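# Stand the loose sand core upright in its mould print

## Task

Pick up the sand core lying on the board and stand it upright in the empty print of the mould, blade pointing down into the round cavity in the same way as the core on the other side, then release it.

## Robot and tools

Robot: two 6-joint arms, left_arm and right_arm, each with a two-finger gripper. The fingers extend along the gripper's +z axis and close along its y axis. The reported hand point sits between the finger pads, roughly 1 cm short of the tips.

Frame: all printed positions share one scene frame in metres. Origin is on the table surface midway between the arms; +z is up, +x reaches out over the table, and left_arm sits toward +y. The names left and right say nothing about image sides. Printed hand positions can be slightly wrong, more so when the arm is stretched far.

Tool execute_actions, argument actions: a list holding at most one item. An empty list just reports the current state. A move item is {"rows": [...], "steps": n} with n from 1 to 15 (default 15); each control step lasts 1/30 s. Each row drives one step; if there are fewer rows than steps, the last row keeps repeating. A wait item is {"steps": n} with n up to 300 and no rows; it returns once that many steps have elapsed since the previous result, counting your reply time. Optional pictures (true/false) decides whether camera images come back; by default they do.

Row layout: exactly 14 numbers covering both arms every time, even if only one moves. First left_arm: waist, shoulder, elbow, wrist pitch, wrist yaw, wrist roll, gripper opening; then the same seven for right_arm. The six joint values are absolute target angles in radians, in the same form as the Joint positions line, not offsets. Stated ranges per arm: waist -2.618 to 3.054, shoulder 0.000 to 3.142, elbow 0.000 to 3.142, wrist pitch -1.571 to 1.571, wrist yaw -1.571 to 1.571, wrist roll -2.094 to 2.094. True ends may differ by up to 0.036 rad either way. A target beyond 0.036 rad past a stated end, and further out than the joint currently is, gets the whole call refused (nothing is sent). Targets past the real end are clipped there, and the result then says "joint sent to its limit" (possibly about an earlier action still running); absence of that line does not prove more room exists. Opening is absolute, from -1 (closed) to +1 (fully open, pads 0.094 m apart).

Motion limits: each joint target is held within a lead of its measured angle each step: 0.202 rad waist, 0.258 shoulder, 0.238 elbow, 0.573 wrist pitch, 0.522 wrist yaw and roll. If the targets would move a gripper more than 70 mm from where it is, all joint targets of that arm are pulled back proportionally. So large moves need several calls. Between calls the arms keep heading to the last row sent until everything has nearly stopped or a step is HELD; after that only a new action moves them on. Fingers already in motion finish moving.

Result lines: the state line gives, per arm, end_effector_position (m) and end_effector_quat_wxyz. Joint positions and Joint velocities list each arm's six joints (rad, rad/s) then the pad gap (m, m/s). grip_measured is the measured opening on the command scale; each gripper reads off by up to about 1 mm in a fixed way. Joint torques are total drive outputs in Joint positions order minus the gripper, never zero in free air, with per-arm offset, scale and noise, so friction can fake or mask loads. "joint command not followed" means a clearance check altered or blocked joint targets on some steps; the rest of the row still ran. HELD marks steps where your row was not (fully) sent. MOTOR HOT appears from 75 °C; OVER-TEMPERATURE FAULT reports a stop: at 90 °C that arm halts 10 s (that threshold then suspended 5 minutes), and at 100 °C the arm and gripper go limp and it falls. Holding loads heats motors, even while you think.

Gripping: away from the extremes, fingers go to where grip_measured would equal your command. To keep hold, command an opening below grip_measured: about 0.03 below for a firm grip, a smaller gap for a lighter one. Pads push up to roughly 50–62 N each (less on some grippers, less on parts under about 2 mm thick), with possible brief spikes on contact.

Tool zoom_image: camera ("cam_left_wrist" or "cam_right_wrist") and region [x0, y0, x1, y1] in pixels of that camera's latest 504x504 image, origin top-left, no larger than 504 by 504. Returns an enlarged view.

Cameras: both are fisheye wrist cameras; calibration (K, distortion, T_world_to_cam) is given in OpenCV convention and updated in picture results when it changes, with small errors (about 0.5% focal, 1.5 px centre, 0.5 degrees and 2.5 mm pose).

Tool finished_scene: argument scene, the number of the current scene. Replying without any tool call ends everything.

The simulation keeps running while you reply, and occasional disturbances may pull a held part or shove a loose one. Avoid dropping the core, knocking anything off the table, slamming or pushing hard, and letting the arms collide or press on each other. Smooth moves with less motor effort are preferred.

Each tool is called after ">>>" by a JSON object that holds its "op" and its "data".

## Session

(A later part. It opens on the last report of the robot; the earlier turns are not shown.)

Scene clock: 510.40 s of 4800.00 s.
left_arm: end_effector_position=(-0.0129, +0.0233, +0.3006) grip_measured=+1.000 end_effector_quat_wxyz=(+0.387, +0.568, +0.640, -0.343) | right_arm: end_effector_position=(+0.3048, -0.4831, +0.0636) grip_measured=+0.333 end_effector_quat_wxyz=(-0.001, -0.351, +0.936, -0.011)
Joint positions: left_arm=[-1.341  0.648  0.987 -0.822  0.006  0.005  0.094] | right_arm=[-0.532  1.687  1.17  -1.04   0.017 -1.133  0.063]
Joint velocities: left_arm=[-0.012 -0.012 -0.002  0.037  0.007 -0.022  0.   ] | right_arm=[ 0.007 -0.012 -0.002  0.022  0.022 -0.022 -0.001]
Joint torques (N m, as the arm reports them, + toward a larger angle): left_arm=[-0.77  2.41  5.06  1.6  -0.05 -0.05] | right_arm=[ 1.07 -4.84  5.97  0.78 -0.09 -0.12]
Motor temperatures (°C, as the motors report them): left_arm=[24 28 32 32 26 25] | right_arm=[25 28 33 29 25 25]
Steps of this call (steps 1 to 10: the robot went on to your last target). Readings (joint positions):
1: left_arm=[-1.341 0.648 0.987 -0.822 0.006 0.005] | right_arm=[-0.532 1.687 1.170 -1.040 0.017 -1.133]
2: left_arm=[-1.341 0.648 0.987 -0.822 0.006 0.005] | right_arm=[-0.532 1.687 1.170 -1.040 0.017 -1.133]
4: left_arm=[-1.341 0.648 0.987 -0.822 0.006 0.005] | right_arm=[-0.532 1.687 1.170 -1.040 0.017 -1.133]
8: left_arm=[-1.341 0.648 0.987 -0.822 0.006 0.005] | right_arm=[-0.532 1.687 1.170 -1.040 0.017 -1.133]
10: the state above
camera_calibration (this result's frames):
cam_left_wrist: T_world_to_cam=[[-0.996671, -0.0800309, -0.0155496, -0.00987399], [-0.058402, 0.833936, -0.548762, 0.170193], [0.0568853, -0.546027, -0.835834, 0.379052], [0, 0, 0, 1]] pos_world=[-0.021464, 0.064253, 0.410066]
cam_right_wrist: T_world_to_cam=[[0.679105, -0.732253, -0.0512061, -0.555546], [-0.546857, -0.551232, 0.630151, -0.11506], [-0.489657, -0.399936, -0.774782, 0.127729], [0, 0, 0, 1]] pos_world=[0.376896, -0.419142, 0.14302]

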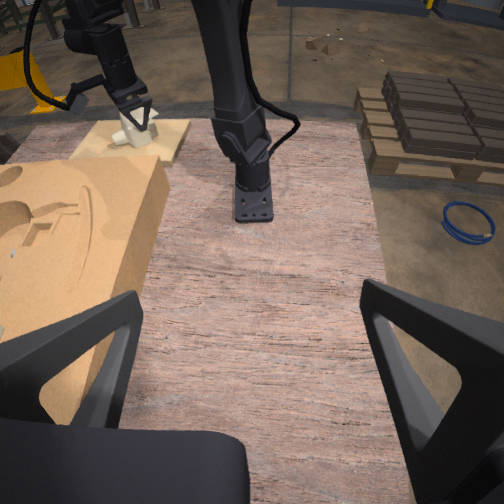

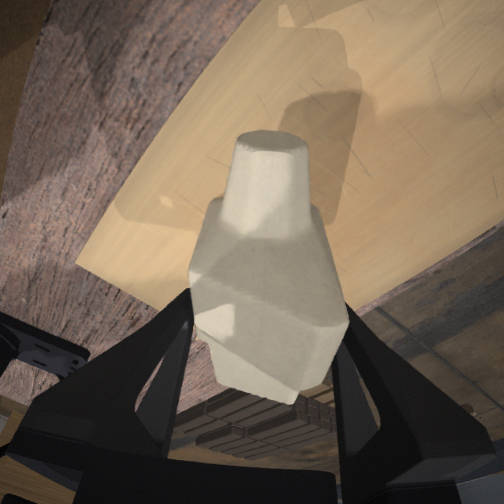

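>>> {"op": "execute_actions", "data": {"actions": [{"rows": [[-1.35,0.658,0.976,-0.84,0,0,1,-0.523,1.69,1.152,-1.02,0,-1.14,0.33],[-1.35,0.658,0.976,-0.84,0,0,1,-0.523,1.69,1.146,-1.016,0,-1.14,0.33],[-1.35,0.658,0.976,-0.84,0,0,1,-0.523,1.69,1.142,-1.016,0,-1.14,0.33],[-1.35,0.658,0.976,-0.84,0,0,1,-0.523,1.69,1.142,-1.016,0,-1.14,0.33],[-1.35,0.658,0.976,-0.84,0,0,1,-0.523,1.69,1.142,-1.016,0,-1.14,0.33],[-1.35,0.658,0.976,-0.84,0,0,1,-0.523,1.69,1.142,-1.016,0,-1.14,0.33],[-1.35,0.658,0.976,-0.84,0,0,1,-0.523,1.69,1.142,-1.016,0,-1.14,0.33],[-1.35,0.658,0.976,-0.84,0,0,1,-0.523,1.69,1.142,-1.016,0,-1.14,0.3],[-1.35,0.658,0.976,-0.84,0,0,1,-0.523,1.69,1.142,-1.016,0,-1.14,0.27],[-1.35,0.658,0.976,-0.84,0,0,1,-0.523,1.69,1.142,-1.016,0,-1.14,0.24],[-1.35,0.658,0.976,-0.84,0,0,1,-0.523,1.69,1.142,-1.016,0,-1.14,0.21],[-1.35,0.658,0.976,-0.84,0,0,1,-0.523,1.69,1.142,-1.016,0,-1.14,0.18],[-1.35,0.658,0.976,-0.84,0,0,1,-0.523,1.69,1.142,-1.016,0,-1.14,0.16]], "steps": 15}], "pictures": false}}

>>> {"op": "execute_actions", "data": {"actions": [{"steps": 10}], "pictures": false}}

Scene clock: 531.57 s of 4800.00 s.
left_arm: end_effector_position=(-0.0129, +0.0233, +0.3006) grip_measured=+1.000 end_effector_quat_wxyz=(+0.387, +0.568, +0.640, -0.343) | right_arm: end_effector_position=(+0.3035, -0.4825, +0.0597) grip_measured=+0.179 end_effector_quat_wxyz=(-0.001, -0.351, +0.936, -0.010)
Joint positions: left_arm=[-1.341  0.648  0.987 -0.822  0.006  0.005  0.094] | right_arm=[-0.532  1.687  1.154 -1.026  0.017 -1.133  0.055]
Joint velocities: left_arm=[-0.012  0.002 -0.012  0.081 -0.051 -0.037  0.   ] | right_arm=[ 0.007  0.012  0.002  0.037  0.022 -0.081 -0.   ]
Joint torques (N m, as the arm reports them, + toward a larger angle): left_arm=[-0.77  2.41  5.06  1.59 -0.05 -0.05] | right_arm=[ 0.78 -6.55  5.79  0.77 -0.1  -0.13]
Motor temperatures (°C, as the motors report them): left_arm=[24 28 32 32 26 25] | right_arm=[25 28 33 28 25 25]
Steps of this call (steps 1 to 15: the robot went on to your last target; steps 16 to 90: nothing new was sent; then 17.67 s passed at rest; steps 91 to 105: all 15 steps of this action). Readings (joint positions):
91: left_arm=[-1.341 0.648 0.987 -0.822 0.006 0.005] | right_arm=[-0.532 1.687 1.170 -1.039 0.017 -1.133]
92: left_arm=[-1.341 0.648 0.987 -0.822 0.006 0.005] | right_arm=[-0.532 1.687 1.169 -1.036 0.017 -1.133]
94: left_arm=[-1.341 0.648 0.987 -0.822 0.006 0.005] | right_arm=[-0.532 1.687 1.162 -1.029 0.017 -1.133]
98: left_arm=[-1.341 0.648 0.987 -0.822 0.006 0.005] | right_arm=[-0.532 1.687 1.154 -1.028 0.017 -1.133]
105: the state above

Scene clock: 531.90 s of 4800.00 s.
left_arm: end_effector_position=(-0.0129, +0.0233, +0.3006) grip_measured=+1.000 end_effector_quat_wxyz=(+0.387, +0.568, +0.640, -0.343) | right_arm: end_effector_position=(+0.3035, -0.4825, +0.0597) grip_measured=+0.179 end_effector_quat_wxyz=(-0.001, -0.351, +0.936, -0.010)
Joint positions: left_arm=[-1.341  0.648  0.987 -0.822  0.006  0.005  0.094] | right_arm=[-0.532  1.687  1.154 -1.026  0.017 -1.133  0.055]
Joint velocities: left_arm=[-0.017 -0.007  0.007 -0.007 -0.051 -0.066  0.   ] | right_arm=[-0.012 -0.012  0.007 -0.051 -0.007 -0.007 -0.   ]
Joint torques (N m, as the arm reports them, + toward a larger angle): left_arm=[-0.75  2.41  5.05  1.6  -0.04 -0.05] | right_arm=[ 0.84 -6.56  5.86  0.76 -0.13 -0.11]
Motor temperatures (°C, as the motors report them): left_arm=[24 28 32 32 26 25] | right_arm=[25 28 33 28 25 25]
Steps of this call (steps 1 to 10: the robot went on to your last target). Readings (joint positions):
1: left_arm=[-1.341 0.648 0.987 -0.822 0.006 0.005] | right_arm=[-0.532 1.687 1.154 -1.026 0.017 -1.133]
2: left_arm=[-1.341 0.648 0.987 -0.822 0.006 0.005] | right_arm=[-0.532 1.687 1.154 -1.026 0.017 -1.133]
4: left_arm=[-1.341 0.648 0.987 -0.822 0.006 0.005] | right_arm=[-0.532 1.687 1.154 -1.026 0.017 -1.133]
8: left_arm=[-1.341 0.648 0.987 -0.822 0.006 0.005] | right_arm=[-0.532 1.687 1.154 -1.026 0.017 -1.133]
10: the state above

>>> {"op": "execute_actions", "data": {"actions": [{"rows": [[-1.35,0.658,0.976,-0.84,0,0,1,-0.523,1.69,1.142,-1.016,0,-1.14,0.148],[-1.35,0.658,0.976,-0.84,0,0,1,-0.523,1.69,1.142,-1.016,0,-1.14,0.148],[-1.35,0.658,0.976,-0.84,0,0,1,-0.523,1.69,1.16,-1.04,0,-1.14,0.148],[-1.35,0.658,0.976,-0.84,0,0,1,-0.523,1.69,1.18,-1.06,0,-1.14,0.148],[-1.35,0.658,0.976,-0.84,0,0,1,-0.523,1.69,1.2,-1.08,0,-1.14,0.148],[-1.35,0.658,0.976,-0.84,0,0,1,-0.523,1.69,1.22,-1.1,0,-1.14,0.148],[-1.35,0.658,0.976,-0.84,0,0,1,-0.523,1.69,1.245,-1.125,0,-1.14,0.148],[-1.35,0.658,0.976,-0.84,0,0,1,-0.523,1.69,1.27,-1.15,0,-1.14,0.148],[-1.35,0.658,0.976,-0.84,0,0,1,-0.523,1.68,1.3,-1.18,0,-1.14,0.148],[-1.35,0.658,0.976,-0.84,0,0,1,-0.523,1.67,1.33,-1.21,0,-1.14,0.148],[-1.35,0.658,0.976,-0.84,0,0,1,-0.523,1.66,1.36,-1.24,0,-1.14,0.148],[-1.35,0.658,0.976,-0.84,0,0,1,-0.523,1.65,1.39,-1.27,0,-1.14,0.148],[-1.35,0.658,0.976,-0.84,0,0,1,-0.523,1.64,1.41,-1.29,0,-1.14,0.148],[-1.35,0.658,0.976,-0.84,0,0,1,-0.523,1.63,1.43,-1.3,0,-1.14,0.148],[-1.35,0.658,0.976,-0.84,0,0,1,-0.523,1.62,1.44,-1.3,0,-1.14,0.148]], "steps": 15}]}}

Scene clock: 561.97 s of 4800.00 s.
left_arm: end_effector_position=(-0.0129, +0.0233, +0.3006) grip_measured=+1.000 end_effector_quat_wxyz=(+0.387, +0.568, +0.640, -0.343) | right_arm: end_effector_position=(+0.3203, -0.4899, +0.1172) grip_measured=+0.179 end_effector_quat_wxyz=(+0.013, -0.351, +0.936, -0.024)
Joint positions: left_arm=[-1.341  0.648  0.987 -0.822  0.006  0.005  0.094] | right_arm=[-0.532  1.681  1.378 -1.217  0.017 -1.133  0.055]
Joint velocities: left_arm=[ 0.002 -0.007  0.002  0.022  0.022 -0.081  0.   ] | right_arm=[-0.017 -0.266  0.549 -0.403  0.037  0.125  0.001]
Joint torques (N m, as the arm reports them, + toward a larger angle): left_arm=[-0.77  2.4   5.06  1.6  -0.05 -0.05] | right_arm=[  0.88 -10.47   9.92   0.39  -0.13  -0.1 ]
Motor temperatures (°C, as the motors report them): left_arm=[24 28 32 32 26 25] | right_arm=[25 29 33 28 25 25]
Steps of this call (steps 1 to 15: the robot went on to your last target; steps 16 to 90: nothing new was sent; then 26.57 s passed at rest; steps 91 to 105: all 15 steps of this action). Readings (joint positions):
91: left_arm=[-1.341 0.648 0.987 -0.822 0.006 0.005] | right_arm=[-0.532 1.687 1.154 -1.026 0.017 -1.133]
92: left_arm=[-1.341 0.648 0.987 -0.822 0.006 0.005] | right_arm=[-0.532 1.687 1.154 -1.026 0.017 -1.133]
94: left_arm=[-1.341 0.648 0.987 -0.822 0.006 0.005] | right_arm=[-0.532 1.687 1.154 -1.026 0.017 -1.133]
98: left_arm=[-1.341 0.648 0.987 -0.822 0.006 0.005] | right_arm=[-0.532 1.695 1.191 -1.077 0.017 -1.133]
105: the state above
camera_calibration (this result's frames):
cam_left_wrist: T_world_to_cam=[[-0.996671, -0.0800309, -0.0155496, -0.00987399], [-0.058402, 0.833936, -0.548762, 0.170193], [0.0568853, -0.546027, -0.835834, 0.379052], [0, 0, 0, 1]] pos_world=[-0.021464, 0.064253, 0.410066]
cam_right_wrist: T_world_to_cam=[[0.680555, -0.732511, -0.0165495, -0.57301], [-0.56823, -0.541917, 0.619226, -0.131417], [-0.462558, -0.412013, -0.785038, 0.160707], [0, 0, 0, 1]] pos_world=[0.389626, -0.424739, 0.198055]

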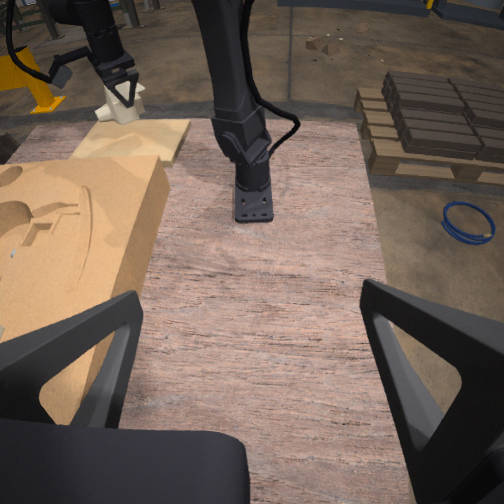

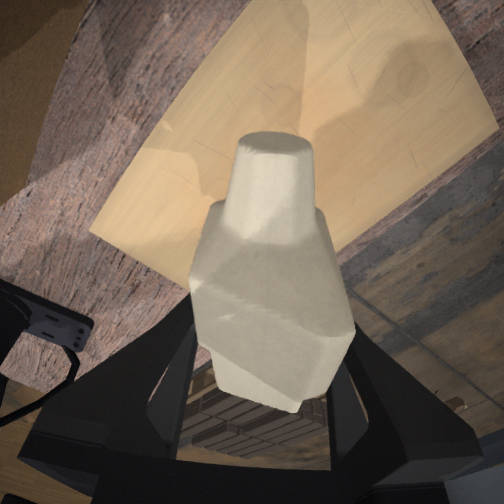

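>>> {"op": "execute_actions", "data": {"actions": [{"rows": [[-1.35,0.658,0.976,-0.84,0,0,1,-0.523,1.6,1.43,-1.27,0,-1.11,0.148],[-1.35,0.658,0.976,-0.84,0,0,1,-0.523,1.57,1.41,-1.22,0,-1.07,0.148],[-1.35,0.658,0.976,-0.84,0,0,1,-0.523,1.535,1.385,-1.17,0,-1.03,0.148],[-1.35,0.658,0.976,-0.84,0,0,1,-0.523,1.5,1.355,-1.115,0,-0.99,0.148],[-1.35,0.658,0.976,-0.84,0,0,1,-0.523,1.465,1.32,-1.06,0,-0.95,0.148],[-1.35,0.658,0.976,-0.84,0,0,1,-0.523,1.43,1.285,-1.005,0,-0.91,0.148],[-1.35,0.658,0.976,-0.84,0,0,1,-0.523,1.395,1.25,-0.95,0,-0.87,0.148],[-1.35,0.658,0.976,-0.84,0,0,1,-0.523,1.36,1.21,-0.895,0,-0.83,0.148],[-1.35,0.658,0.976,-0.84,0,0,1,-0.523,1.325,1.17,-0.84,0,-0.79,0.148],[-1.35,0.658,0.976,-0.84,0,0,1,-0.523,1.29,1.13,-0.785,0,-0.75,0.148],[-1.35,0.658,0.976,-0.84,0,0,1,-0.52,1.255,1.09,-0.73,0,-0.71,0.148],[-1.35,0.658,0.976,-0.84,0,0,1,-0.51,1.22,1.05,-0.675,0,-0.67,0.148],[-1.35,0.658,0.976,-0.84,0,0,1,-0.49,1.185,1.01,-0.62,0,-0.63,0.148],[-1.35,0.658,0.976,-0.84,0,0,1,-0.46,1.15,0.97,-0.565,0,-0.59,0.148],[-1.35,0.658,0.976,-0.84,0,0,1,-0.42,1.115,0.93,-0.51,0,-0.55,0.148]], "steps": 15}], "pictures": false}}

>>> {"op": "execute_actions", "data": {"actions": [{"rows": [[-1.35,0.658,0.976,-0.84,0,0,1,-0.38,1.08,0.89,-0.455,0,-0.51,0.148],[-1.35,0.658,0.976,-0.84,0,0,1,-0.33,1.045,0.85,-0.4,0,-0.47,0.148],[-1.35,0.658,0.976,-0.84,0,0,1,-0.28,1.01,0.81,-0.345,0,-0.43,0.148],[-1.35,0.658,0.976,-0.84,0,0,1,-0.23,0.975,0.77,-0.29,0,-0.39,0.148],[-1.35,0.658,0.976,-0.84,0,0,1,-0.18,0.94,0.73,-0.235,0,-0.35,0.148],[-1.35,0.658,0.976,-0.84,0,0,1,-0.13,0.905,0.69,-0.18,0,-0.31,0.148],[-1.35,0.658,0.976,-0.84,0,0,1,-0.08,0.87,0.65,-0.125,0,-0.27,0.148],[-1.35,0.658,0.976,-0.84,0,0,1,-0.03,0.835,0.61,-0.07,0,-0.23,0.148],[-1.35,0.658,0.976,-0.84,0,0,1,0.02,0.8,0.57,-0.015,0,-0.19,0.148],[-1.35,0.658,0.976,-0.84,0,0,1,0.07,0.765,0.53,0.04,0,-0.15,0.148],[-1.35,0.658,0.976,-0.84,0,0,1,0.12,0.73,0.49,0.095,0,-0.11,0.148],[-1.35,0.658,0.976,-0.84,0,0,1,0.17,0.695,0.45,0.15,0,-0.07,0.148],[-1.35,0.658,0.976,-0.84,0,0,1,0.22,0.66,0.41,0.205,0,-0.04,0.148],[-1.35,0.658,0.976,-0.84,0,0,1,0.27,0.63,0.37,0.26,0,-0.01,0.148],[-1.35,0.658,0.976,-0.84,0,0,1,0.32,0.61,0.34,0.3,0,0.005,0.148]], "steps": 15}], "pictures": false}}

>>> {"op": "execute_actions", "data": {"actions": [{"rows": [[-1.35,0.658,0.976,-0.84,0,0,1,0.38,0.6,0.32,0.32,0,0.005,0.148],[-1.35,0.658,0.976,-0.84,0,0,1,0.44,0.6,0.3,0.32,0,0.005,0.148],[-1.35,0.658,0.976,-0.84,0,0,1,0.5,0.6,0.29,0.32,0,0.005,0.148],[-1.35,0.658,0.976,-0.84,0,0,1,0.56,0.6,0.29,0.32,0,0.005,0.148],[-1.35,0.658,0.976,-0.84,0,0,1,0.62,0.6,0.29,0.32,0,0.005,0.148],[-1.35,0.658,0.976,-0.84,0,0,1,0.68,0.6,0.29,0.32,0,0.005,0.148],[-1.35,0.658,0.976,-0.84,0,0,1,0.74,0.6,0.29,0.32,0,0.005,0.148],[-1.35,0.658,0.976,-0.84,0,0,1,0.8,0.6,0.29,0.32,0,0.005,0.148],[-1.35,0.658,0.976,-0.84,0,0,1,0.86,0.6,0.29,0.32,0,0.005,0.148],[-1.35,0.658,0.976,-0.84,0,0,1,0.92,0.6,0.29,0.32,0,0.005,0.148],[-1.35,0.658,0.976,-0.84,0,0,1,0.98,0.6,0.29,0.32,0,0.005,0.148],[-1.35,0.658,0.976,-0.84,0,0,1,1.04,0.6,0.29,0.32,0,0.005,0.148],[-1.35,0.658,0.976,-0.84,0,0,1,1.1,0.6,0.29,0.32,0,0.005,0.148],[-1.35,0.658,0.976,-0.84,0,0,1,1.16,0.6,0.29,0.32,0,0.005,0.148],[-1.35,0.658,0.976,-0.84,0,0,1,1.22,0.6,0.29,0.32,0,0.005,0.148]], "steps": 15}], "pictures": false}}

>>> {"op": "execute_actions", "data": {"actions": [{"rows": [[-1.35,0.658,0.976,-0.84,0,0,1,1.28,0.6,0.29,0.32,0,0.005,0.148],[-1.35,0.658,0.976,-0.84,0,0,1,1.33,0.6,0.29,0.32,0,0.005,0.148],[-1.35,0.658,0.976,-0.84,0,0,1,1.38,0.6,0.29,0.32,0,0.005,0.148],[-1.35,0.658,0.976,-0.84,0,0,1,1.42,0.6,0.29,0.32,0,0.005,0.148],[-1.35,0.658,0.976,-0.84,0,0,1,1.46,0.6,0.29,0.32,0,0.005,0.148],[-1.35,0.658,0.976,-0.84,0,0,1,1.5,0.6,0.29,0.32,0,0.005,0.148],[-1.35,0.658,0.976,-0.84,0,0,1,1.53,0.6,0.29,0.32,0,0.005,0.148],[-1.35,0.658,0.976,-0.84,0,0,1,1.555,0.6,0.29,0.32,0,0.005,0.148],[-1.35,0.658,0.976,-0.84,0,0,1,1.575,0.6,0.29,0.32,0,0.005,0.148],[-1.35,0.658,0.976,-0.84,0,0,1,1.585,0.6,0.29,0.32,0,0.005,0.148]], "steps": 15}], "pictures": false}}

>>> {"op": "execute_actions", "data": {"actions": [{"steps": 15}]}}

Scene clock: 625.90 s of 4800.00 s.
left_arm: end_effector_position=(-0.0129, +0.0233, +0.3006) grip_measured=+1.000 end_effector_quat_wxyz=(+0.387, +0.568, +0.640, -0.343) | right_arm: end_effector_position=(+0.3266, -0.4796, +0.1654) grip_measured=+0.179 end_effector_quat_wxyz=(+0.241, -0.162, +0.943, -0.160)
Joint positions: left_arm=[-1.341  0.648  0.987 -0.822  0.006  0.005  0.094] | right_arm=[-0.491  1.206  0.994 -0.773  0.023 -0.722  0.055]
Joint velocities: left_arm=[ 0.012 -0.002 -0.002 -0.051 -0.007 -0.022  0.   ] | right_arm=[ 0.735 -0.96  -1.238  1.473  0.271  1.194  0.   ]
Joint torques (N m, as the arm reports them, + toward a larger angle): left_arm=[-0.76  2.4   5.08  1.6  -0.04 -0.05] | right_arm=[ 2.51 -6.12  9.42  2.18 -0.39  0.03]
Motor temperatures (°C, as the motors report them): left_arm=[24 28 32 32 26 25] | right_arm=[25 32 37 27 25 25]
Steps of this call (steps 1 to 30: the robot went on to your last target; steps 31 to 90: nothing new was sent; then 60.43 s passed at rest; steps 91 to 105: all 15 steps of this action). Readings (joint positions):
91: left_arm=[-1.341 0.648 0.987 -0.822 0.006 0.005] | right_arm=[-0.532 1.641 1.417 -1.293 0.017 -1.131]
92: left_arm=[-1.341 0.648 0.987 -0.822 0.006 0.005] | right_arm=[-0.532 1.637 1.415 -1.287 0.017 -1.123]
94: left_arm=[-1.341 0.648 0.987 -0.822 0.006 0.005] | right_arm=[-0.532 1.606 1.385 -1.241 0.017 -1.088]
98: left_arm=[-1.341 0.648 0.987 -0.822 0.006 0.005] | right_arm=[-0.532 1.464 1.266 -1.096 0.017 -0.976]
105: the state above

Scene clock: 626.40 s of 4800.00 s.
left_arm: end_effector_position=(-0.0129, +0.0233, +0.3006) grip_measured=+1.000 end_effector_quat_wxyz=(+0.387, +0.568, +0.640, -0.343) | right_arm: end_effector_position=(+0.3212, -0.2571, +0.1965) grip_measured=+0.179 end_effector_quat_wxyz=(+0.589, -0.194, +0.782, +0.060)
Joint positions: left_arm=[-1.341  0.648  0.987 -0.822  0.006  0.005  0.094] | right_arm=[ 0.231  0.69   0.388 -0.002  0.002 -0.14   0.055]
Joint velocities: left_arm=[ 0.012  0.012 -0.007 -0.051 -0.051 -0.022  0.   ] | right_arm=[ 1.409 -0.857 -1.092  1.458 -0.037  0.96  -0.001]
Joint torques (N m, as the arm reports them, + toward a larger angle): left_arm=[-0.77  2.4   5.06  1.59 -0.05 -0.05] | right_arm=[ 0.22 -2.4  10.7   3.25 -0.03  0.06]
Motor temperatures (°C, as the motors report them): left_arm=[24 28 32 32 26 25] | right_arm=[25 32 37 28 25 25]
Steps of this call (steps 1 to 15: all 15 steps of this action). Readings (joint positions):
1: left_arm=[-1.341 0.648 0.987 -0.822 0.006 0.005] | right_arm=[-0.460 1.173 0.952 -0.724 0.025 -0.683]
2: left_arm=[-1.341 0.648 0.987 -0.822 0.006 0.005] | right_arm=[-0.421 1.140 0.910 -0.675 0.026 -0.644]
4: left_arm=[-1.341 0.648 0.987 -0.822 0.006 0.005] | right_arm=[-0.325 1.074 0.827 -0.574 0.025 -0.566]
8: left_arm=[-1.341 0.648 0.987 -0.822 0.006 0.005] | right_arm=[-0.118 0.935 0.665 -0.369 0.014 -0.409]
15: the state above

Scene clock: 626.90 s of 4800.00 s.
left_arm: end_effector_position=(-0.0129, +0.0233, +0.3006) grip_measured=+1.000 end_effector_quat_wxyz=(+0.387, +0.568, +0.640, -0.343) | right_arm: end_effector_position=(+0.1349, -0.0752, +0.2066) grip_measured=+0.178 end_effector_quat_wxyz=(+0.533, -0.440, +0.618, +0.373)
Joint positions: left_arm=[-1.341  0.648  0.987 -0.822  0.006  0.005  0.094] | right_arm=[ 1.114  0.636  0.273  0.21   0.001 -0.007  0.055]
Joint velocities: left_arm=[ 0.002  0.002 -0.002 -0.051 -0.051 -0.066  0.   ] | right_arm=[ 1.702 -0.012 -0.007  0.095 -0.007  0.066 -0.   ]
Joint torques (N m, as the arm reports them, + toward a larger angle): left_arm=[-0.78  2.42  5.07  1.6  -0.05 -0.05] | right_arm=[ 0.13 -2.86 10.96  3.48 -0.06  0.02]
Motor temperatures (°C, as the motors report them): left_arm=[24 28 32 32 26 25] | right_arm=[25 31 37 28 25 25]
Steps of this call (steps 1 to 15: all 15 steps of this action). Readings (joint positions):
1: left_arm=[-1.341 0.648 0.987 -0.822 0.006 0.005] | right_arm=[0.282 0.664 0.355 0.043 0.003 -0.112]
2: left_arm=[-1.341 0.648 0.987 -0.822 0.006 0.005] | right_arm=[0.337 0.647 0.328 0.080 0.004 -0.090]
4: left_arm=[-1.341 0.648 0.987 -0.822 0.006 0.005] | right_arm=[0.453 0.636 0.293 0.133 0.005 -0.058]
8: left_arm=[-1.341 0.648 0.987 -0.822 0.006 0.005] | right_arm=[0.694 0.636 0.273 0.171 0.003 -0.025]
15: the state above

Scene clock: 627.40 s of 4800.00 s.
left_arm: end_effector_position=(-0.0129, +0.0233, +0.3006) grip_measured=+1.000 end_effector_quat_wxyz=(+0.387, +0.568, +0.640, -0.343) | right_arm: end_effector_position=(-0.0065, -0.0606, +0.2079) grip_measured=+0.177 end_effector_quat_wxyz=(-0.429, +0.571, -0.497, -0.492)
Joint positions: left_arm=[-1.341  0.648  0.987 -0.822  0.006  0.005  0.094] | right_arm=[ 1.578  0.636  0.273  0.215 -0.013 -0.003  0.055]
Joint velocities: left_arm=[-0.012  0.012 -0.007 -0.066  0.066 -0.007  0.   ] | right_arm=[-0.002 -0.022 -0.002 -0.007  0.007  0.022 -0.   ]
Joint torques (N m, as the arm reports them, + toward a larger angle): left_arm=[-0.76  2.42  5.06  1.59 -0.05 -0.06] | right_arm=[ 0.72 -2.59 10.81  3.52  0.12  0.03]
Motor temperatures (°C, as the motors report them): left_arm=[24 28 32 32 26 25] | right_arm=[25 31 37 29 25 25]
Steps of this call (steps 1 to 15: all 15 steps of this action). Readings (joint positions):
1: left_arm=[-1.341 0.648 0.987 -0.822 0.006 0.005] | right_arm=[1.174 0.636 0.273 0.212 0.001 -0.006]
2: left_arm=[-1.341 0.648 0.987 -0.822 0.006 0.005] | right_arm=[1.232 0.636 0.273 0.213 -0.000 -0.005]
4: left_arm=[-1.341 0.648 0.987 -0.822 0.006 0.005] | right_arm=[1.339 0.636 0.273 0.215 -0.004 -0.005]
8: left_arm=[-1.341 0.648 0.987 -0.822 0.006 0.005] | right_arm=[1.501 0.636 0.273 0.215 -0.009 -0.004]
15: the state above

Scene clock: 627.90 s of 4800.00 s.
left_arm: end_effector_position=(-0.0129, +0.0233, +0.3006) grip_measured=+1.000 end_effector_quat_wxyz=(+0.387, +0.568, +0.640, -0.343) | right_arm: end_effector_position=(-0.0065, -0.0606, +0.2079) grip_measured=+0.177 end_effector_quat_wxyz=(-0.429, +0.571, -0.497, -0.492)
Joint positions: left_arm=[-1.341  0.648  0.987 -0.822  0.006  0.005  0.094] | right_arm=[ 1.578  0.636  0.273  0.215 -0.013 -0.002  0.055]
Joint velocities: left_arm=[-0.007 -0.002 -0.002 -0.022  0.007 -0.022  0.   ] | right_arm=[-0.002 -0.007  0.007 -0.066 -0.007 -0.051  0.   ]
Joint torques (N m, as the arm reports them, + toward a larger angle): left_arm=[-0.76  2.41  5.06  1.6  -0.04 -0.05] | right_arm=[ 0.72 -2.69 10.77  3.52  0.13  0.07]
Motor temperatures (°C, as the motors report them): left_arm=[24 28 32 32 26 25] | right_arm=[25 31 37 29 25 25]
Steps of this call (steps 1 to 15: the robot went on to your last target). Readings (joint positions):
1: left_arm=[-1.341 0.648 0.987 -0.822 0.006 0.005] | right_arm=[1.578 0.636 0.273 0.215 -0.013 -0.003]
2: left_arm=[-1.341 0.648 0.987 -0.822 0.006 0.005] | right_arm=[1.578 0.636 0.273 0.215 -0.013 -0.003]
4: left_arm=[-1.341 0.648 0.987 -0.822 0.006 0.005] | right_arm=[1.578 0.636 0.273 0.215 -0.013 -0.003]
8: left_arm=[-1.341 0.648 0.987 -0.822 0.006 0.005] | right_arm=[1.578 0.636 0.273 0.215 -0.013 -0.002]
15: the state above
All arms were judged still, so your last target was given up. Only a new action makes them travel on or press farther. Fingers that are still opening or closing keep moving.
camera_calibration (this result's frames):
cam_left_wrist: T_world_to_cam=[[-0.996671, -0.0800309, -0.0155496, -0.00987399], [-0.058402, 0.833936, -0.548762, 0.170193], [0.0568853, -0.546027, -0.835834, 0.379052], [0, 0, 0, 1]] pos_world=[-0.021464, 0.064253, 0.410066]
cam_right_wrist: T_world_to_cam=[[0.977528, 0.209766, 0.0209088, 0.0166244], [0.167648, -0.713436, -0.68037, 0.123969], [-0.127802, 0.668586, -0.73257, 0.314462], [0, 0, 0, 1]] pos_world=[0.00315481, -0.125288, 0.314363]

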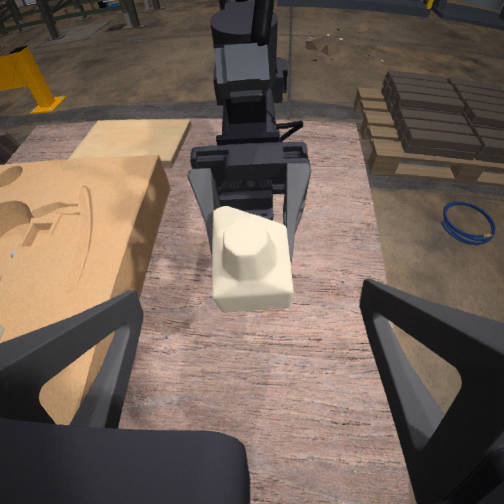

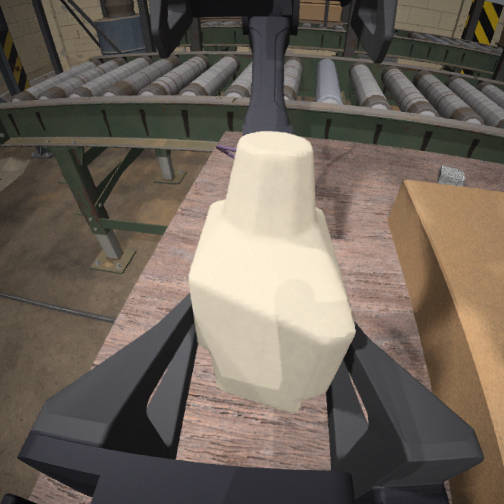

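>>> {"op": "execute_actions", "data": {"actions": [{"rows": [[-1.35,0.658,0.976,-0.84,0,0,1,1.585,0.6,0.29,0.35,0,0.005,0.147],[-1.35,0.658,0.976,-0.84,0,0,1,1.585,0.6,0.29,0.38,0,0.005,0.147],[-1.35,0.658,0.976,-0.84,0,0,1,1.585,0.6,0.29,0.41,0,0.005,0.147],[-1.35,0.658,0.976,-0.84,0,0,1,1.585,0.6,0.29,0.44,0,0.005,0.147],[-1.35,0.658,0.976,-0.84,0,0,1,1.585,0.6,0.29,0.465,0,0.005,0.147],[-1.35,0.658,0.976,-0.84,0,0,1,1.585,0.6,0.29,0.482,0,0.005,0.147]], "steps": 15}], "pictures": false}}

>>> {"op": "execute_actions", "data": {"actions": [{"steps": 15}]}}

Scene clock: 643.80 s of 4800.00 s.
left_arm: end_effector_position=(-0.0129, +0.0233, +0.3006) grip_measured=+1.000 end_effector_quat_wxyz=(+0.387, +0.568, +0.640, -0.343) | right_arm: end_effector_position=(-0.0068, -0.0579, +0.2466) grip_measured=+0.177 end_effector_quat_wxyz=(+0.467, -0.531, +0.462, +0.535)
Joint positions: left_arm=[-1.341  0.648  0.987 -0.822  0.006  0.005  0.094] | right_arm=[ 1.578  0.636  0.273  0.371 -0.012 -0.002  0.055]
Joint velocities: left_arm=[-0.007 -0.007  0.007 -0.007 -0.051 -0.022  0.   ] | right_arm=[0.002 0.002 0.007 0.066 0.022 0.022 0.001]
Joint torques (N m, as the arm reports them, + toward a larger angle): left_arm=[-0.76  2.39  5.06  1.59 -0.05 -0.05] | right_arm=[ 0.75 -2.74 10.7   3.5   0.16  0.06]
Motor temperatures (°C, as the motors report them): left_arm=[24 28 32 32 26 25] | right_arm=[25 29 38 39 25 25]
Steps of this call (steps 1 to 90: nothing new was sent; then 12.40 s passed at rest; steps 91 to 105: all 15 steps of this action). Readings (joint positions):
91: left_arm=[-1.341 0.648 0.987 -0.822 0.006 0.005] | right_arm=[1.578 0.636 0.273 0.218 -0.013 -0.002]
92: left_arm=[-1.341 0.648 0.987 -0.822 0.006 0.005] | right_arm=[1.578 0.636 0.273 0.223 -0.013 -0.002]
94: left_arm=[-1.341 0.648 0.987 -0.822 0.006 0.005] | right_arm=[1.578 0.636 0.273 0.247 -0.012 -0.002]
98: left_arm=[-1.341 0.648 0.987 -0.822 0.006 0.005] | right_arm=[1.578 0.636 0.273 0.323 -0.012 -0.002]
105: the state above

Scene clock: 644.30 s of 4800.00 s.
left_arm: end_effector_position=(-0.0129, +0.0233, +0.3006) grip_measured=+1.000 end_effector_quat_wxyz=(+0.387, +0.568, +0.640, -0.343) | right_arm: end_effector_position=(-0.0067, -0.0579, +0.2477) grip_measured=+0.177 end_effector_quat_wxyz=(+0.468, -0.530, +0.461, +0.536)
Joint positions: left_arm=[-1.341  0.648  0.987 -0.822  0.006  0.005  0.094] | right_arm=[ 1.578  0.636  0.273  0.376 -0.012 -0.002  0.055]
Joint velocities: left_arm=[-0.007 -0.007 -0.007  0.037  0.066 -0.051  0.   ] | right_arm=[-0.007 -0.007  0.002  0.051  0.007 -0.051  0.001]
Joint torques (N m, as the arm reports them, + toward a larger angle): left_arm=[-0.76  2.41  5.06  1.59 -0.05 -0.05] | right_arm=[ 0.55 -2.74 10.68  3.52  0.15  0.03]
Motor temperatures (°C, as the motors report them): left_arm=[24 28 32 32 26 25] | right_arm=[25 28 38 39 25 25]
Steps of this call (steps 1 to 15: the robot went on to your last target). Readings (joint positions):
1: left_arm=[-1.341 0.648 0.987 -0.822 0.006 0.005] | right_arm=[1.578 0.636 0.273 0.373 -0.012 -0.002]
2: left_arm=[-1.341 0.648 0.987 -0.822 0.006 0.005] | right_arm=[1.578 0.636 0.273 0.374 -0.012 -0.002]
4: left_arm=[-1.341 0.648 0.987 -0.822 0.006 0.005] | right_arm=[1.578 0.636 0.273 0.375 -0.012 -0.002]
8: left_arm=[-1.341 0.648 0.987 -0.822 0.006 0.005] | right_arm=[1.578 0.636 0.273 0.376 -0.012 -0.002]
15: the state above
All arms were judged still, so your last target was given up. Only a new action makes them travel on or press farther. Fingers that are still opening or closing keep moving.
camera_calibration (this result's frames):
cam_left_wrist: T_world_to_cam=[[-0.996671, -0.0800309, -0.0155496, -0.00987399], [-0.058402, 0.833936, -0.548762, 0.170193], [0.0568853, -0.546027, -0.835834, 0.379052], [0, 0, 0, 1]] pos_world=[-0.021464, 0.064253, 0.410066]
cam_right_wrist: T_world_to_cam=[[0.978159, 0.204963, 0.0345699, 0.0118302], [0.152787, -0.596227, -0.788143, 0.186401], [-0.140928, 0.776211, -0.61452, 0.318677], [0, 0, 0, 1]] pos_world=[0.00485906, -0.138648, 0.342335]

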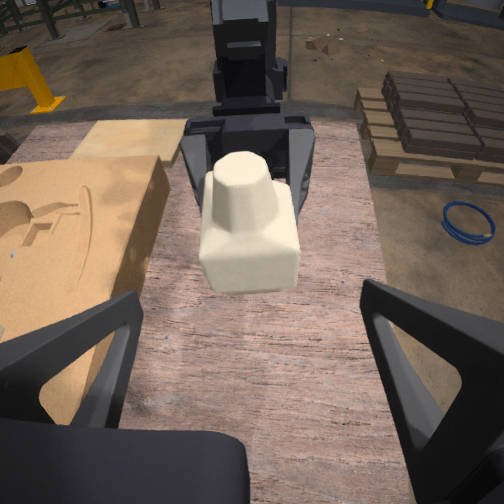

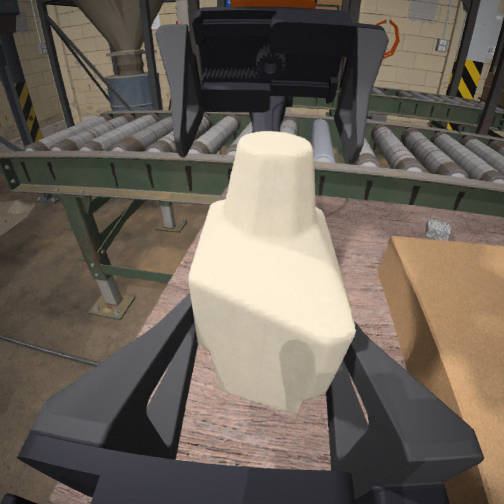

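>>> {"op": "execute_actions", "data": {"actions": [{"rows": [[-1.35,0.67,0.965,-0.8,0,0,1,1.585,0.6,0.29,0.482,0,0.005,0.147],[-1.35,0.685,0.953,-0.77,0,0,1,1.585,0.6,0.29,0.482,0,0.005,0.147],[-1.35,0.7,0.94,-0.74,0,0,1,1.585,0.6,0.29,0.482,0,0.005,0.147],[-1.35,0.715,0.928,-0.71,0,0,1,1.585,0.6,0.29,0.482,0,0.005,0.147],[-1.35,0.73,0.915,-0.68,0,0,1,1.585,0.6,0.29,0.482,0,0.005,0.147],[-1.35,0.745,0.903,-0.65,0,0,1,1.585,0.6,0.29,0.482,0,0.005,0.147],[-1.35,0.76,0.89,-0.625,0,0,1,1.585,0.6,0.29,0.482,0,0.005,0.147],[-1.35,0.775,0.878,-0.6,0,0,1,1.585,0.6,0.29,0.482,0,0.005,0.147],[-1.35,0.79,0.865,-0.58,0,0,1,1.585,0.6,0.29,0.482,0,0.005,0.147],[-1.35,0.805,0.853,-0.56,0,0,1,1.585,0.6,0.29,0.482,0,0.005,0.147],[-1.35,0.818,0.845,-0.545,0,0,1,1.585,0.6,0.29,0.482,0,0.005,0.147],[-1.35,0.828,0.84,-0.54,0,0,1,1.585,0.6,0.29,0.482,0,0.005,0.147]], "steps": 15}], "pictures": false}}

>>> {"op": "execute_actions", "data": {"actions": [{"steps": 15}]}}

Scene clock: 672.30 s of 4800.00 s.
left_arm: end_effector_position=(-0.0062, -0.0288, +0.2423) grip_measured=+1.000 end_effector_quat_wxyz=(+0.357, +0.583, +0.657, -0.317) | right_arm: end_effector_position=(-0.0067, -0.0579, +0.2478) grip_measured=+0.177 end_effector_quat_wxyz=(+0.469, -0.530, +0.461, +0.536)
Joint positions: left_arm=[-1.341  0.826  0.846 -0.596  0.006  0.005  0.094] | right_arm=[ 1.578  0.636  0.273  0.376 -0.012 -0.002  0.055]
Joint velocities: left_arm=[-0.007  0.056 -0.071  0.198  0.007 -0.022  0.   ] | right_arm=[-0.002 -0.032  0.002 -0.095  0.007 -0.022  0.   ]
Joint torques (N m, as the arm reports them, + toward a larger angle): left_arm=[-0.77 -1.07  6.47  2.01 -0.04 -0.05] | right_arm=[ 0.62 -2.67 10.72  3.51  0.14  0.06]
Motor temperatures (°C, as the motors report them): left_arm=[24 28 32 32 26 25] | right_arm=[25 27 39 45 25 25]
Steps of this call (steps 1 to 90: nothing new was sent; then 24.50 s passed at rest; steps 91 to 105: all 15 steps of this action). Readings (joint positions):
91: left_arm=[-1.341 0.648 0.987 -0.822 0.006 0.005] | right_arm=[1.578 0.636 0.273 0.376 -0.012 -0.002]
92: left_arm=[-1.341 0.650 0.985 -0.815 0.006 0.005] | right_arm=[1.578 0.636 0.273 0.376 -0.012 -0.002]
94: left_arm=[-1.341 0.665 0.971 -0.785 0.006 0.005] | right_arm=[1.578 0.636 0.273 0.376 -0.012 -0.002]
98: left_arm=[-1.341 0.733 0.918 -0.700 0.006 0.005] | right_arm=[1.578 0.636 0.273 0.376 -0.012 -0.002]
105: the state above

Scene clock: 672.80 s of 4800.00 s.
left_arm: end_effector_position=(-0.0055, -0.0343, +0.2505) grip_measured=+1.000 end_effector_quat_wxyz=(+0.371, +0.577, +0.650, -0.328) | right_arm: end_effector_position=(-0.0067, -0.0579, +0.2478) grip_measured=+0.177 end_effector_quat_wxyz=(+0.469, -0.530, +0.461, +0.536)
Joint positions: left_arm=[-1.341  0.826  0.845 -0.554  0.006  0.005  0.094] | right_arm=[ 1.578  0.636  0.273  0.376 -0.012 -0.002  0.055]
Joint velocities: left_arm=[-0.007  0.002 -0.012  0.037 -0.037 -0.051  0.   ] | right_arm=[ 0.002  0.017  0.012 -0.007 -0.051  0.022 -0.001]
Joint torques (N m, as the arm reports them, + toward a larger angle): left_arm=[-0.75 -0.67  6.22  1.85 -0.05 -0.05] | right_arm=[ 0.64 -2.67 10.77  3.52  0.13  0.04]
Motor temperatures (°C, as the motors report them): left_arm=[24 28 32 32 26 25] | right_arm=[25 27 39 46 25 25]
Steps of this call (steps 1 to 15: the robot went on to your last target). Readings (joint positions):
1: left_arm=[-1.341 0.826 0.845 -0.591 0.006 0.005] | right_arm=[1.578 0.636 0.273 0.376 -0.012 -0.002]
2: left_arm=[-1.341 0.826 0.845 -0.584 0.006 0.005] | right_arm=[1.578 0.636 0.273 0.376 -0.012 -0.002]
4: left_arm=[-1.341 0.826 0.845 -0.571 0.006 0.005] | right_arm=[1.578 0.636 0.273 0.376 -0.012 -0.002]
8: left_arm=[-1.341 0.826 0.845 -0.559 0.006 0.005] | right_arm=[1.578 0.636 0.273 0.376 -0.012 -0.002]
15: the state above
camera_calibration (this result's frames):
cam_left_wrist: T_world_to_cam=[[-0.996765, -0.0792934, -0.0131038, -0.0085261], [-0.0618617, 0.861051, -0.504743, 0.181042], [0.0513058, -0.502299, -0.86317, 0.313634], [0, 0, 0, 1]] pos_world=[-0.0133903, 0.000976371, 0.361988]
cam_right_wrist: T_world_to_cam=[[0.978161, 0.204949, 0.0346012, 0.0118185], [0.15275, -0.595929, -0.788376, 0.18655], [-0.140957, 0.776444, -0.61422, 0.318675], [0, 0, 0, 1]] pos_world=[0.00486367, -0.138685, 0.342399]

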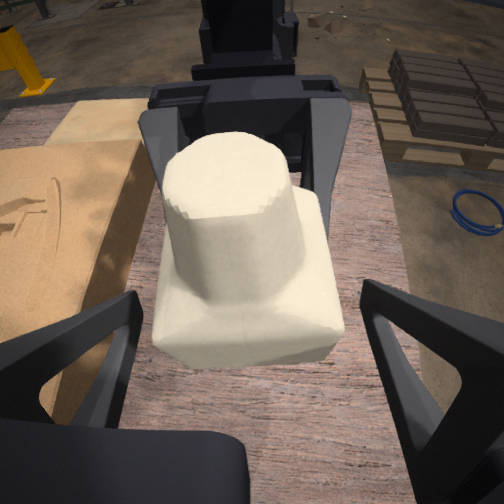

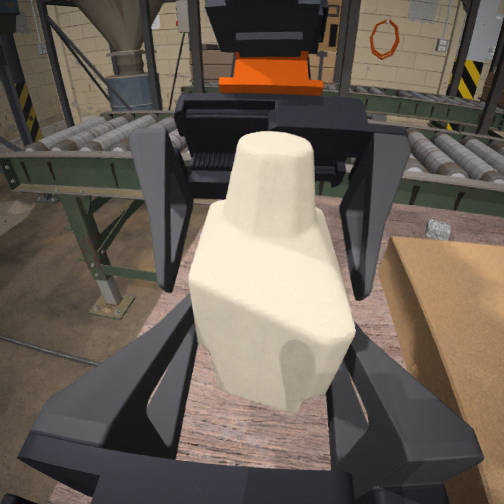

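>>> {"op": "execute_actions", "data": {"actions": [{"rows": [[-1.35,0.828,0.855,-0.54,0,0,0.9,1.585,0.6,0.29,0.482,0,0.005,0.147],[-1.35,0.828,0.868,-0.54,0,0,0.8,1.585,0.6,0.29,0.482,0,0.005,0.147],[-1.35,0.828,0.875,-0.54,0,0,0.7,1.585,0.6,0.29,0.482,0,0.005,0.147],[-1.35,0.828,0.875,-0.54,0,0,0.62,1.585,0.6,0.29,0.482,0,0.005,0.147],[-1.35,0.828,0.875,-0.54,0,0,0.54,1.585,0.6,0.29,0.482,0,0.005,0.147],[-1.35,0.828,0.875,-0.54,0,0,0.47,1.585,0.6,0.29,0.482,0,0.005,0.147],[-1.35,0.828,0.875,-0.54,0,0,0.41,1.585,0.6,0.29,0.482,0,0.005,0.147],[-1.35,0.828,0.875,-0.54,0,0,0.36,1.585,0.6,0.29,0.482,0,0.005,0.147],[-1.35,0.828,0.875,-0.54,0,0,0.32,1.585,0.6,0.29,0.482,0,0.005,0.147],[-1.35,0.828,0.875,-0.54,0,0,0.29,1.585,0.6,0.29,0.482,0,0.005,0.147]], "steps": 15}]}}

Scene clock: 687.33 s of 4800.00 s.
left_arm: end_effector_position=(-0.0055, -0.0345, +0.2507) grip_measured=+0.293 end_effector_quat_wxyz=(+0.371, +0.577, +0.650, -0.328) | right_arm: end_effector_position=(-0.0067, -0.0579, +0.2478) grip_measured=+0.177 end_effector_quat_wxyz=(+0.469, -0.530, +0.461, +0.536)
Joint positions: left_arm=[-1.341  0.826  0.845 -0.552  0.006  0.005  0.061] | right_arm=[ 1.578  0.636  0.273  0.376 -0.012 -0.002  0.055]
Joint velocities: left_arm=[-0.002 -0.002 -0.022 -0.037  0.066  0.022 -0.002] | right_arm=[-0.012 -0.012 -0.017 -0.037  0.037 -0.037 -0.001]
Joint torques (N m, as the arm reports them, + toward a larger angle): left_arm=[-0.76 -0.68  8.8   1.85 -0.05 -0.04] | right_arm=[ 0.63 -2.69 10.62  3.5   0.14  0.04]
Motor temperatures (°C, as the motors report them): left_arm=[24 28 33 33 26 25] | right_arm=[25 27 39 48 25 25]
Steps of this call (steps 1 to 15: the robot went on to your last target; steps 16 to 90: nothing new was sent; then 11.03 s passed at rest; steps 91 to 105: all 15 steps of this action). Readings (joint positions):
91: left_arm=[-1.341 0.826 0.845 -0.552 0.006 0.005] | right_arm=[1.578 0.636 0.273 0.376 -0.012 -0.002]
92: left_arm=[-1.341 0.826 0.845 -0.552 0.006 0.005] | right_arm=[1.578 0.636 0.273 0.376 -0.012 -0.002]
94: left_arm=[-1.341 0.826 0.845 -0.552 0.006 0.005] | right_arm=[1.578 0.636 0.273 0.376 -0.012 -0.002]
98: left_arm=[-1.341 0.826 0.845 -0.552 0.006 0.005] | right_arm=[1.578 0.636 0.273 0.376 -0.012 -0.002]
105: the state above
camera_calibration (this result's frames):
cam_left_wrist: T_world_to_cam=[[-0.996763, -0.0793083, -0.0131582, -0.00850287], [-0.0617885, 0.860477, -0.505729, 0.181518], [0.0514308, -0.503279, -0.862592, 0.313594], [0, 0, 0, 1]] pos_world=[-0.013388, 0.000958936, 0.362191]
cam_right_wrist: T_world_to_cam=[[0.978161, 0.204949, 0.0346012, 0.0118185], [0.15275, -0.595929, -0.788376, 0.18655], [-0.140957, 0.776444, -0.61422, 0.318675], [0, 0, 0, 1]] pos_world=[0.00486367, -0.138685, 0.342399]

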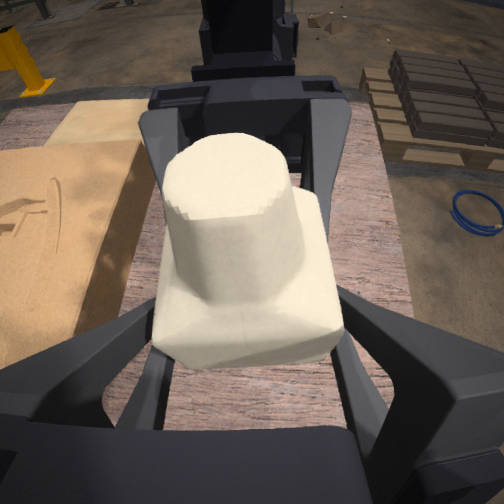

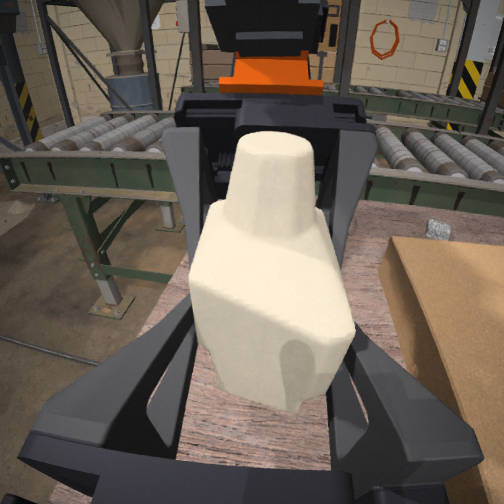

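>>> {"op": "execute_actions", "data": {"actions": [{"rows": [[-1.35,0.828,0.875,-0.54,0,0,0.27,1.585,0.6,0.29,0.482,0,0.005,0.147],[-1.35,0.828,0.875,-0.54,0,0,0.25,1.585,0.6,0.29,0.482,0,0.005,0.147],[-1.35,0.828,0.875,-0.54,0,0,0.23,1.585,0.6,0.29,0.482,0,0.005,0.147],[-1.35,0.828,0.875,-0.54,0,0,0.21,1.585,0.6,0.29,0.482,0,0.005,0.147],[-1.35,0.828,0.875,-0.54,0,0,0.19,1.585,0.6,0.29,0.482,0,0.005,0.147],[-1.35,0.828,0.875,-0.54,0,0,0.175,1.585,0.6,0.29,0.482,0,0.005,0.147],[-1.35,0.828,0.875,-0.54,0,0,0.16,1.585,0.6,0.29,0.482,0,0.005,0.147],[-1.35,0.828,0.875,-0.54,0,0,0.15,1.585,0.6,0.29,0.482,0,0.005,0.147]], "steps": 15}], "pictures": false}}

Scene clock: 701.93 s of 4800.00 s.
left_arm: end_effector_position=(-0.0056, -0.0345, +0.2507) grip_measured=+0.172 end_effector_quat_wxyz=(+0.370, +0.576, +0.651, -0.329) | right_arm: end_effector_position=(-0.0062, -0.0579, +0.2478) grip_measured=+0.177 end_effector_quat_wxyz=(+0.469, -0.529, +0.462, +0.535)
Joint positions: left_arm=[-1.341  0.826  0.845 -0.552  0.006  0.001  0.055] | right_arm=[ 1.578  0.636  0.273  0.376 -0.009 -0.002  0.055]
Joint velocities: left_arm=[-0.022 -0.017 -0.002  0.051  0.007 -0.007 -0.   ] | right_arm=[ 0.002 -0.017  0.002 -0.007 -0.081 -0.022 -0.001]
Joint torques (N m, as the arm reports them, + toward a larger angle): left_arm=[-0.77 -0.69  8.77  1.86 -0.05  0.  ] | right_arm=[ 0.6  -2.79 10.74  3.5   0.11  0.06]
Motor temperatures (°C, as the motors report them): left_arm=[24 28 35 34 26 25] | right_arm=[25 27 40 49 25 25]
Steps of this call (steps 1 to 15: the robot went on to your last target; steps 16 to 90: nothing new was sent; then 11.10 s passed at rest; steps 91 to 105: all 15 steps of this action). Readings (joint positions):
91: left_arm=[-1.341 0.826 0.845 -0.552 0.006 0.005] | right_arm=[1.578 0.636 0.273 0.376 -0.012 -0.002]
92: left_arm=[-1.341 0.826 0.845 -0.552 0.006 0.005] | right_arm=[1.578 0.636 0.273 0.376 -0.012 -0.002]
94: left_arm=[-1.341 0.826 0.845 -0.552 0.006 0.005] | right_arm=[1.578 0.636 0.273 0.376 -0.012 -0.002]
98: left_arm=[-1.341 0.826 0.845 -0.552 0.006 0.002] | right_arm=[1.578 0.636 0.273 0.376 -0.009 -0.002]
105: the state above

>>> {"op": "execute_actions", "data": {"actions": [{"rows": [[-1.35,0.825,0.875,-0.53,0,0,0.14,1.585,0.605,0.288,0.47,0,0.005,0.147],[-1.35,0.822,0.877,-0.52,0,0,0.14,1.585,0.61,0.286,0.458,0,0.005,0.147],[-1.35,0.819,0.879,-0.51,0,0,0.14,1.585,0.615,0.284,0.446,0,0.005,0.147],[-1.35,0.816,0.881,-0.5,0,0,0.14,1.585,0.62,0.282,0.434,0,0.005,0.147],[-1.35,0.813,0.883,-0.49,0,0,0.14,1.585,0.625,0.28,0.422,0,0.005,0.147],[-1.35,0.81,0.885,-0.48,0,0,0.14,1.585,0.63,0.278,0.41,0,0.005,0.147],[-1.35,0.81,0.885,-0.47,0,0,0.14,1.585,0.633,0.275,0.398,0,0.005,0.147],[-1.35,0.81,0.885,-0.465,0,0,0.14,1.585,0.635,0.273,0.385,0,0.005,0.147],[-1.35,0.81,0.885,-0.465,0,0,0.14,1.585,0.635,0.273,0.38,0,0.005,0.147],[-1.35,0.81,0.885,-0.465,0,0,0.14,1.585,0.635,0.273,0.38,0,0.005,0.17],[-1.35,0.81,0.885,-0.465,0,0,0.14,1.585,0.635,0.273,0.38,0,0.005,0.2],[-1.35,0.81,0.885,-0.465,0,0,0.14,1.585,0.635,0.273,0.38,0,0.005,0.3],[-1.35,0.81,0.885,-0.465,0,0,0.14,1.585,0.635,0.273,0.38,0,0.005,0.5],[-1.35,0.81,0.885,-0.465,0,0,0.14,1.585,0.635,0.273,0.38,0,0.005,0.75],[-1.35,0.81,0.885,-0.465,0,0,0.14,1.585,0.635,0.273,0.38,0,0.005,1]], "steps": 15}], "pictures": false}}

>>> {"op": "execute_actions", "data": {"actions": [{"steps": 15}]}}

Scene clock: 716.20 s of 4800.00 s.
left_arm: end_effector_position=(-0.0055, -0.0348, +0.2513) grip_measured=+0.172 end_effector_quat_wxyz=(+0.371, +0.575, +0.650, -0.330) | right_arm: end_effector_position=(-0.0061, -0.0578, +0.2471) grip_measured=+0.860 end_effector_quat_wxyz=(+0.469, -0.530, +0.463, +0.534)
Joint positions: left_arm=[-1.341  0.826  0.845 -0.55   0.006  0.     0.055] | right_arm=[ 1.578  0.636  0.273  0.373 -0.009 -0.002  0.087]
Joint velocities: left_arm=[ 0.012 -0.002  0.002 -0.022 -0.037 -0.007 -0.001] | right_arm=[-0.012  0.012 -0.007 -0.066 -0.037 -0.007  0.311]
Joint torques (N m, as the arm reports them, + toward a larger angle): left_arm=[-0.77 -2.49  9.51  2.6  -0.05  0.  ] | right_arm=[0.68 0.14 9.03 2.41 0.1  0.06]
Motor temperatures (°C, as the motors report them): left_arm=[24 28 36 34 26 25] | right_arm=[25 27 40 51 25 25]
Steps of this call (steps 1 to 15: the robot went on to your last target; steps 16 to 90: nothing new was sent; then 10.77 s passed at rest; steps 91 to 105: all 15 steps of this action). Readings (joint positions):
91: left_arm=[-1.341 0.826 0.845 -0.552 0.006 0.001] | right_arm=[1.578 0.636 0.273 0.376 -0.009 -0.002]
92: left_arm=[-1.341 0.826 0.845 -0.552 0.006 0.001] | right_arm=[1.578 0.636 0.273 0.376 -0.009 -0.002]
94: left_arm=[-1.341 0.826 0.845 -0.551 0.006 0.001] | right_arm=[1.578 0.636 0.273 0.375 -0.009 -0.002]
98: left_arm=[-1.341 0.826 0.845 -0.550 0.006 0.001] | right_arm=[1.578 0.636 0.273 0.371 -0.009 -0.002]
105: the state above

Scene clock: 716.70 s of 4800.00 s.
left_arm: end_effector_position=(-0.0055, -0.0348, +0.2513) grip_measured=+0.172 end_effector_quat_wxyz=(+0.371, +0.575, +0.650, -0.330) | right_arm: end_effector_position=(-0.0061, -0.0578, +0.2475) grip_measured=+1.000 end_effector_quat_wxyz=(+0.469, -0.529, +0.462, +0.535)
Joint positions: left_arm=[-1.341  0.826  0.845 -0.55   0.006  0.     0.055] | right_arm=[ 1.578  0.636  0.273  0.375 -0.009 -0.002  0.094]
Joint velocities: left_arm=[-0.032 -0.017 -0.012  0.037 -0.095 -0.007  0.001] | right_arm=[-0.022 -0.007 -0.027 -0.007  0.081 -0.022  0.   ]
Joint torques (N m, as the arm reports them, + toward a larger angle): left_arm=[-0.77 -2.57  9.48  2.58 -0.05  0.  ] | right_arm=[ 0.64 -0.09  9.1   2.41  0.12  0.05]
Motor temperatures (°C, as the motors report them): left_arm=[24 28 36 34 26 25] | right_arm=[25 27 40 51 25 25]
Steps of this call (steps 1 to 15: the robot went on to your last target). Readings (joint positions):
1: left_arm=[-1.341 0.826 0.845 -0.550 0.006 0.000] | right_arm=[1.578 0.636 0.273 0.374 -0.009 -0.002]
2: left_arm=[-1.341 0.826 0.845 -0.550 0.006 0.000] | right_arm=[1.578 0.636 0.273 0.374 -0.009 -0.002]
4: left_arm=[-1.341 0.826 0.845 -0.550 0.006 0.000] | right_arm=[1.578 0.636 0.273 0.374 -0.009 -0.002]
8: left_arm=[-1.341 0.826 0.845 -0.550 0.006 0.000] | right_arm=[1.578 0.636 0.273 0.375 -0.009 -0.002]
15: the state above
All arms were judged still, so your last target was given up. Only a new action makes them travel on or press farther. Fingers that are still opening or closing keep moving.
camera_calibration (this result's frames):
cam_left_wrist: T_world_to_cam=[[-0.996616, -0.0816608, -0.00934185, -0.00951939], [-0.0656005, 0.858747, -0.508184, 0.182634], [0.0495209, -0.505851, -0.861198, 0.313466], [0, 0, 0, 1]] pos_world=[-0.0130295, 0.000953803, 0.362679]
cam_right_wrist: T_world_to_cam=[[0.978943, 0.201276, 0.0340497, 0.0110822], [0.150289, -0.597744, -0.787474, 0.185862], [-0.138146, 0.776009, -0.615407, 0.318748], [0, 0, 0, 1]] pos_world=[0.00525196, -0.138484, 0.342144]

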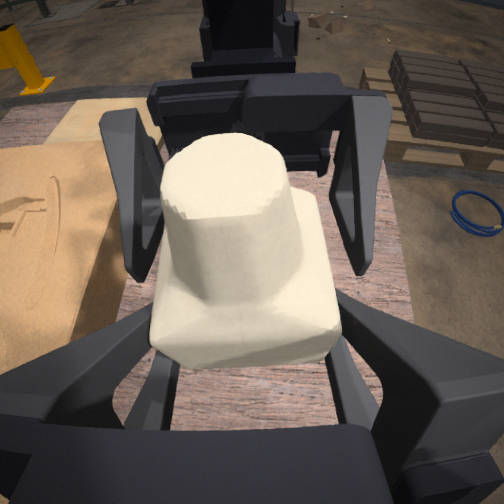

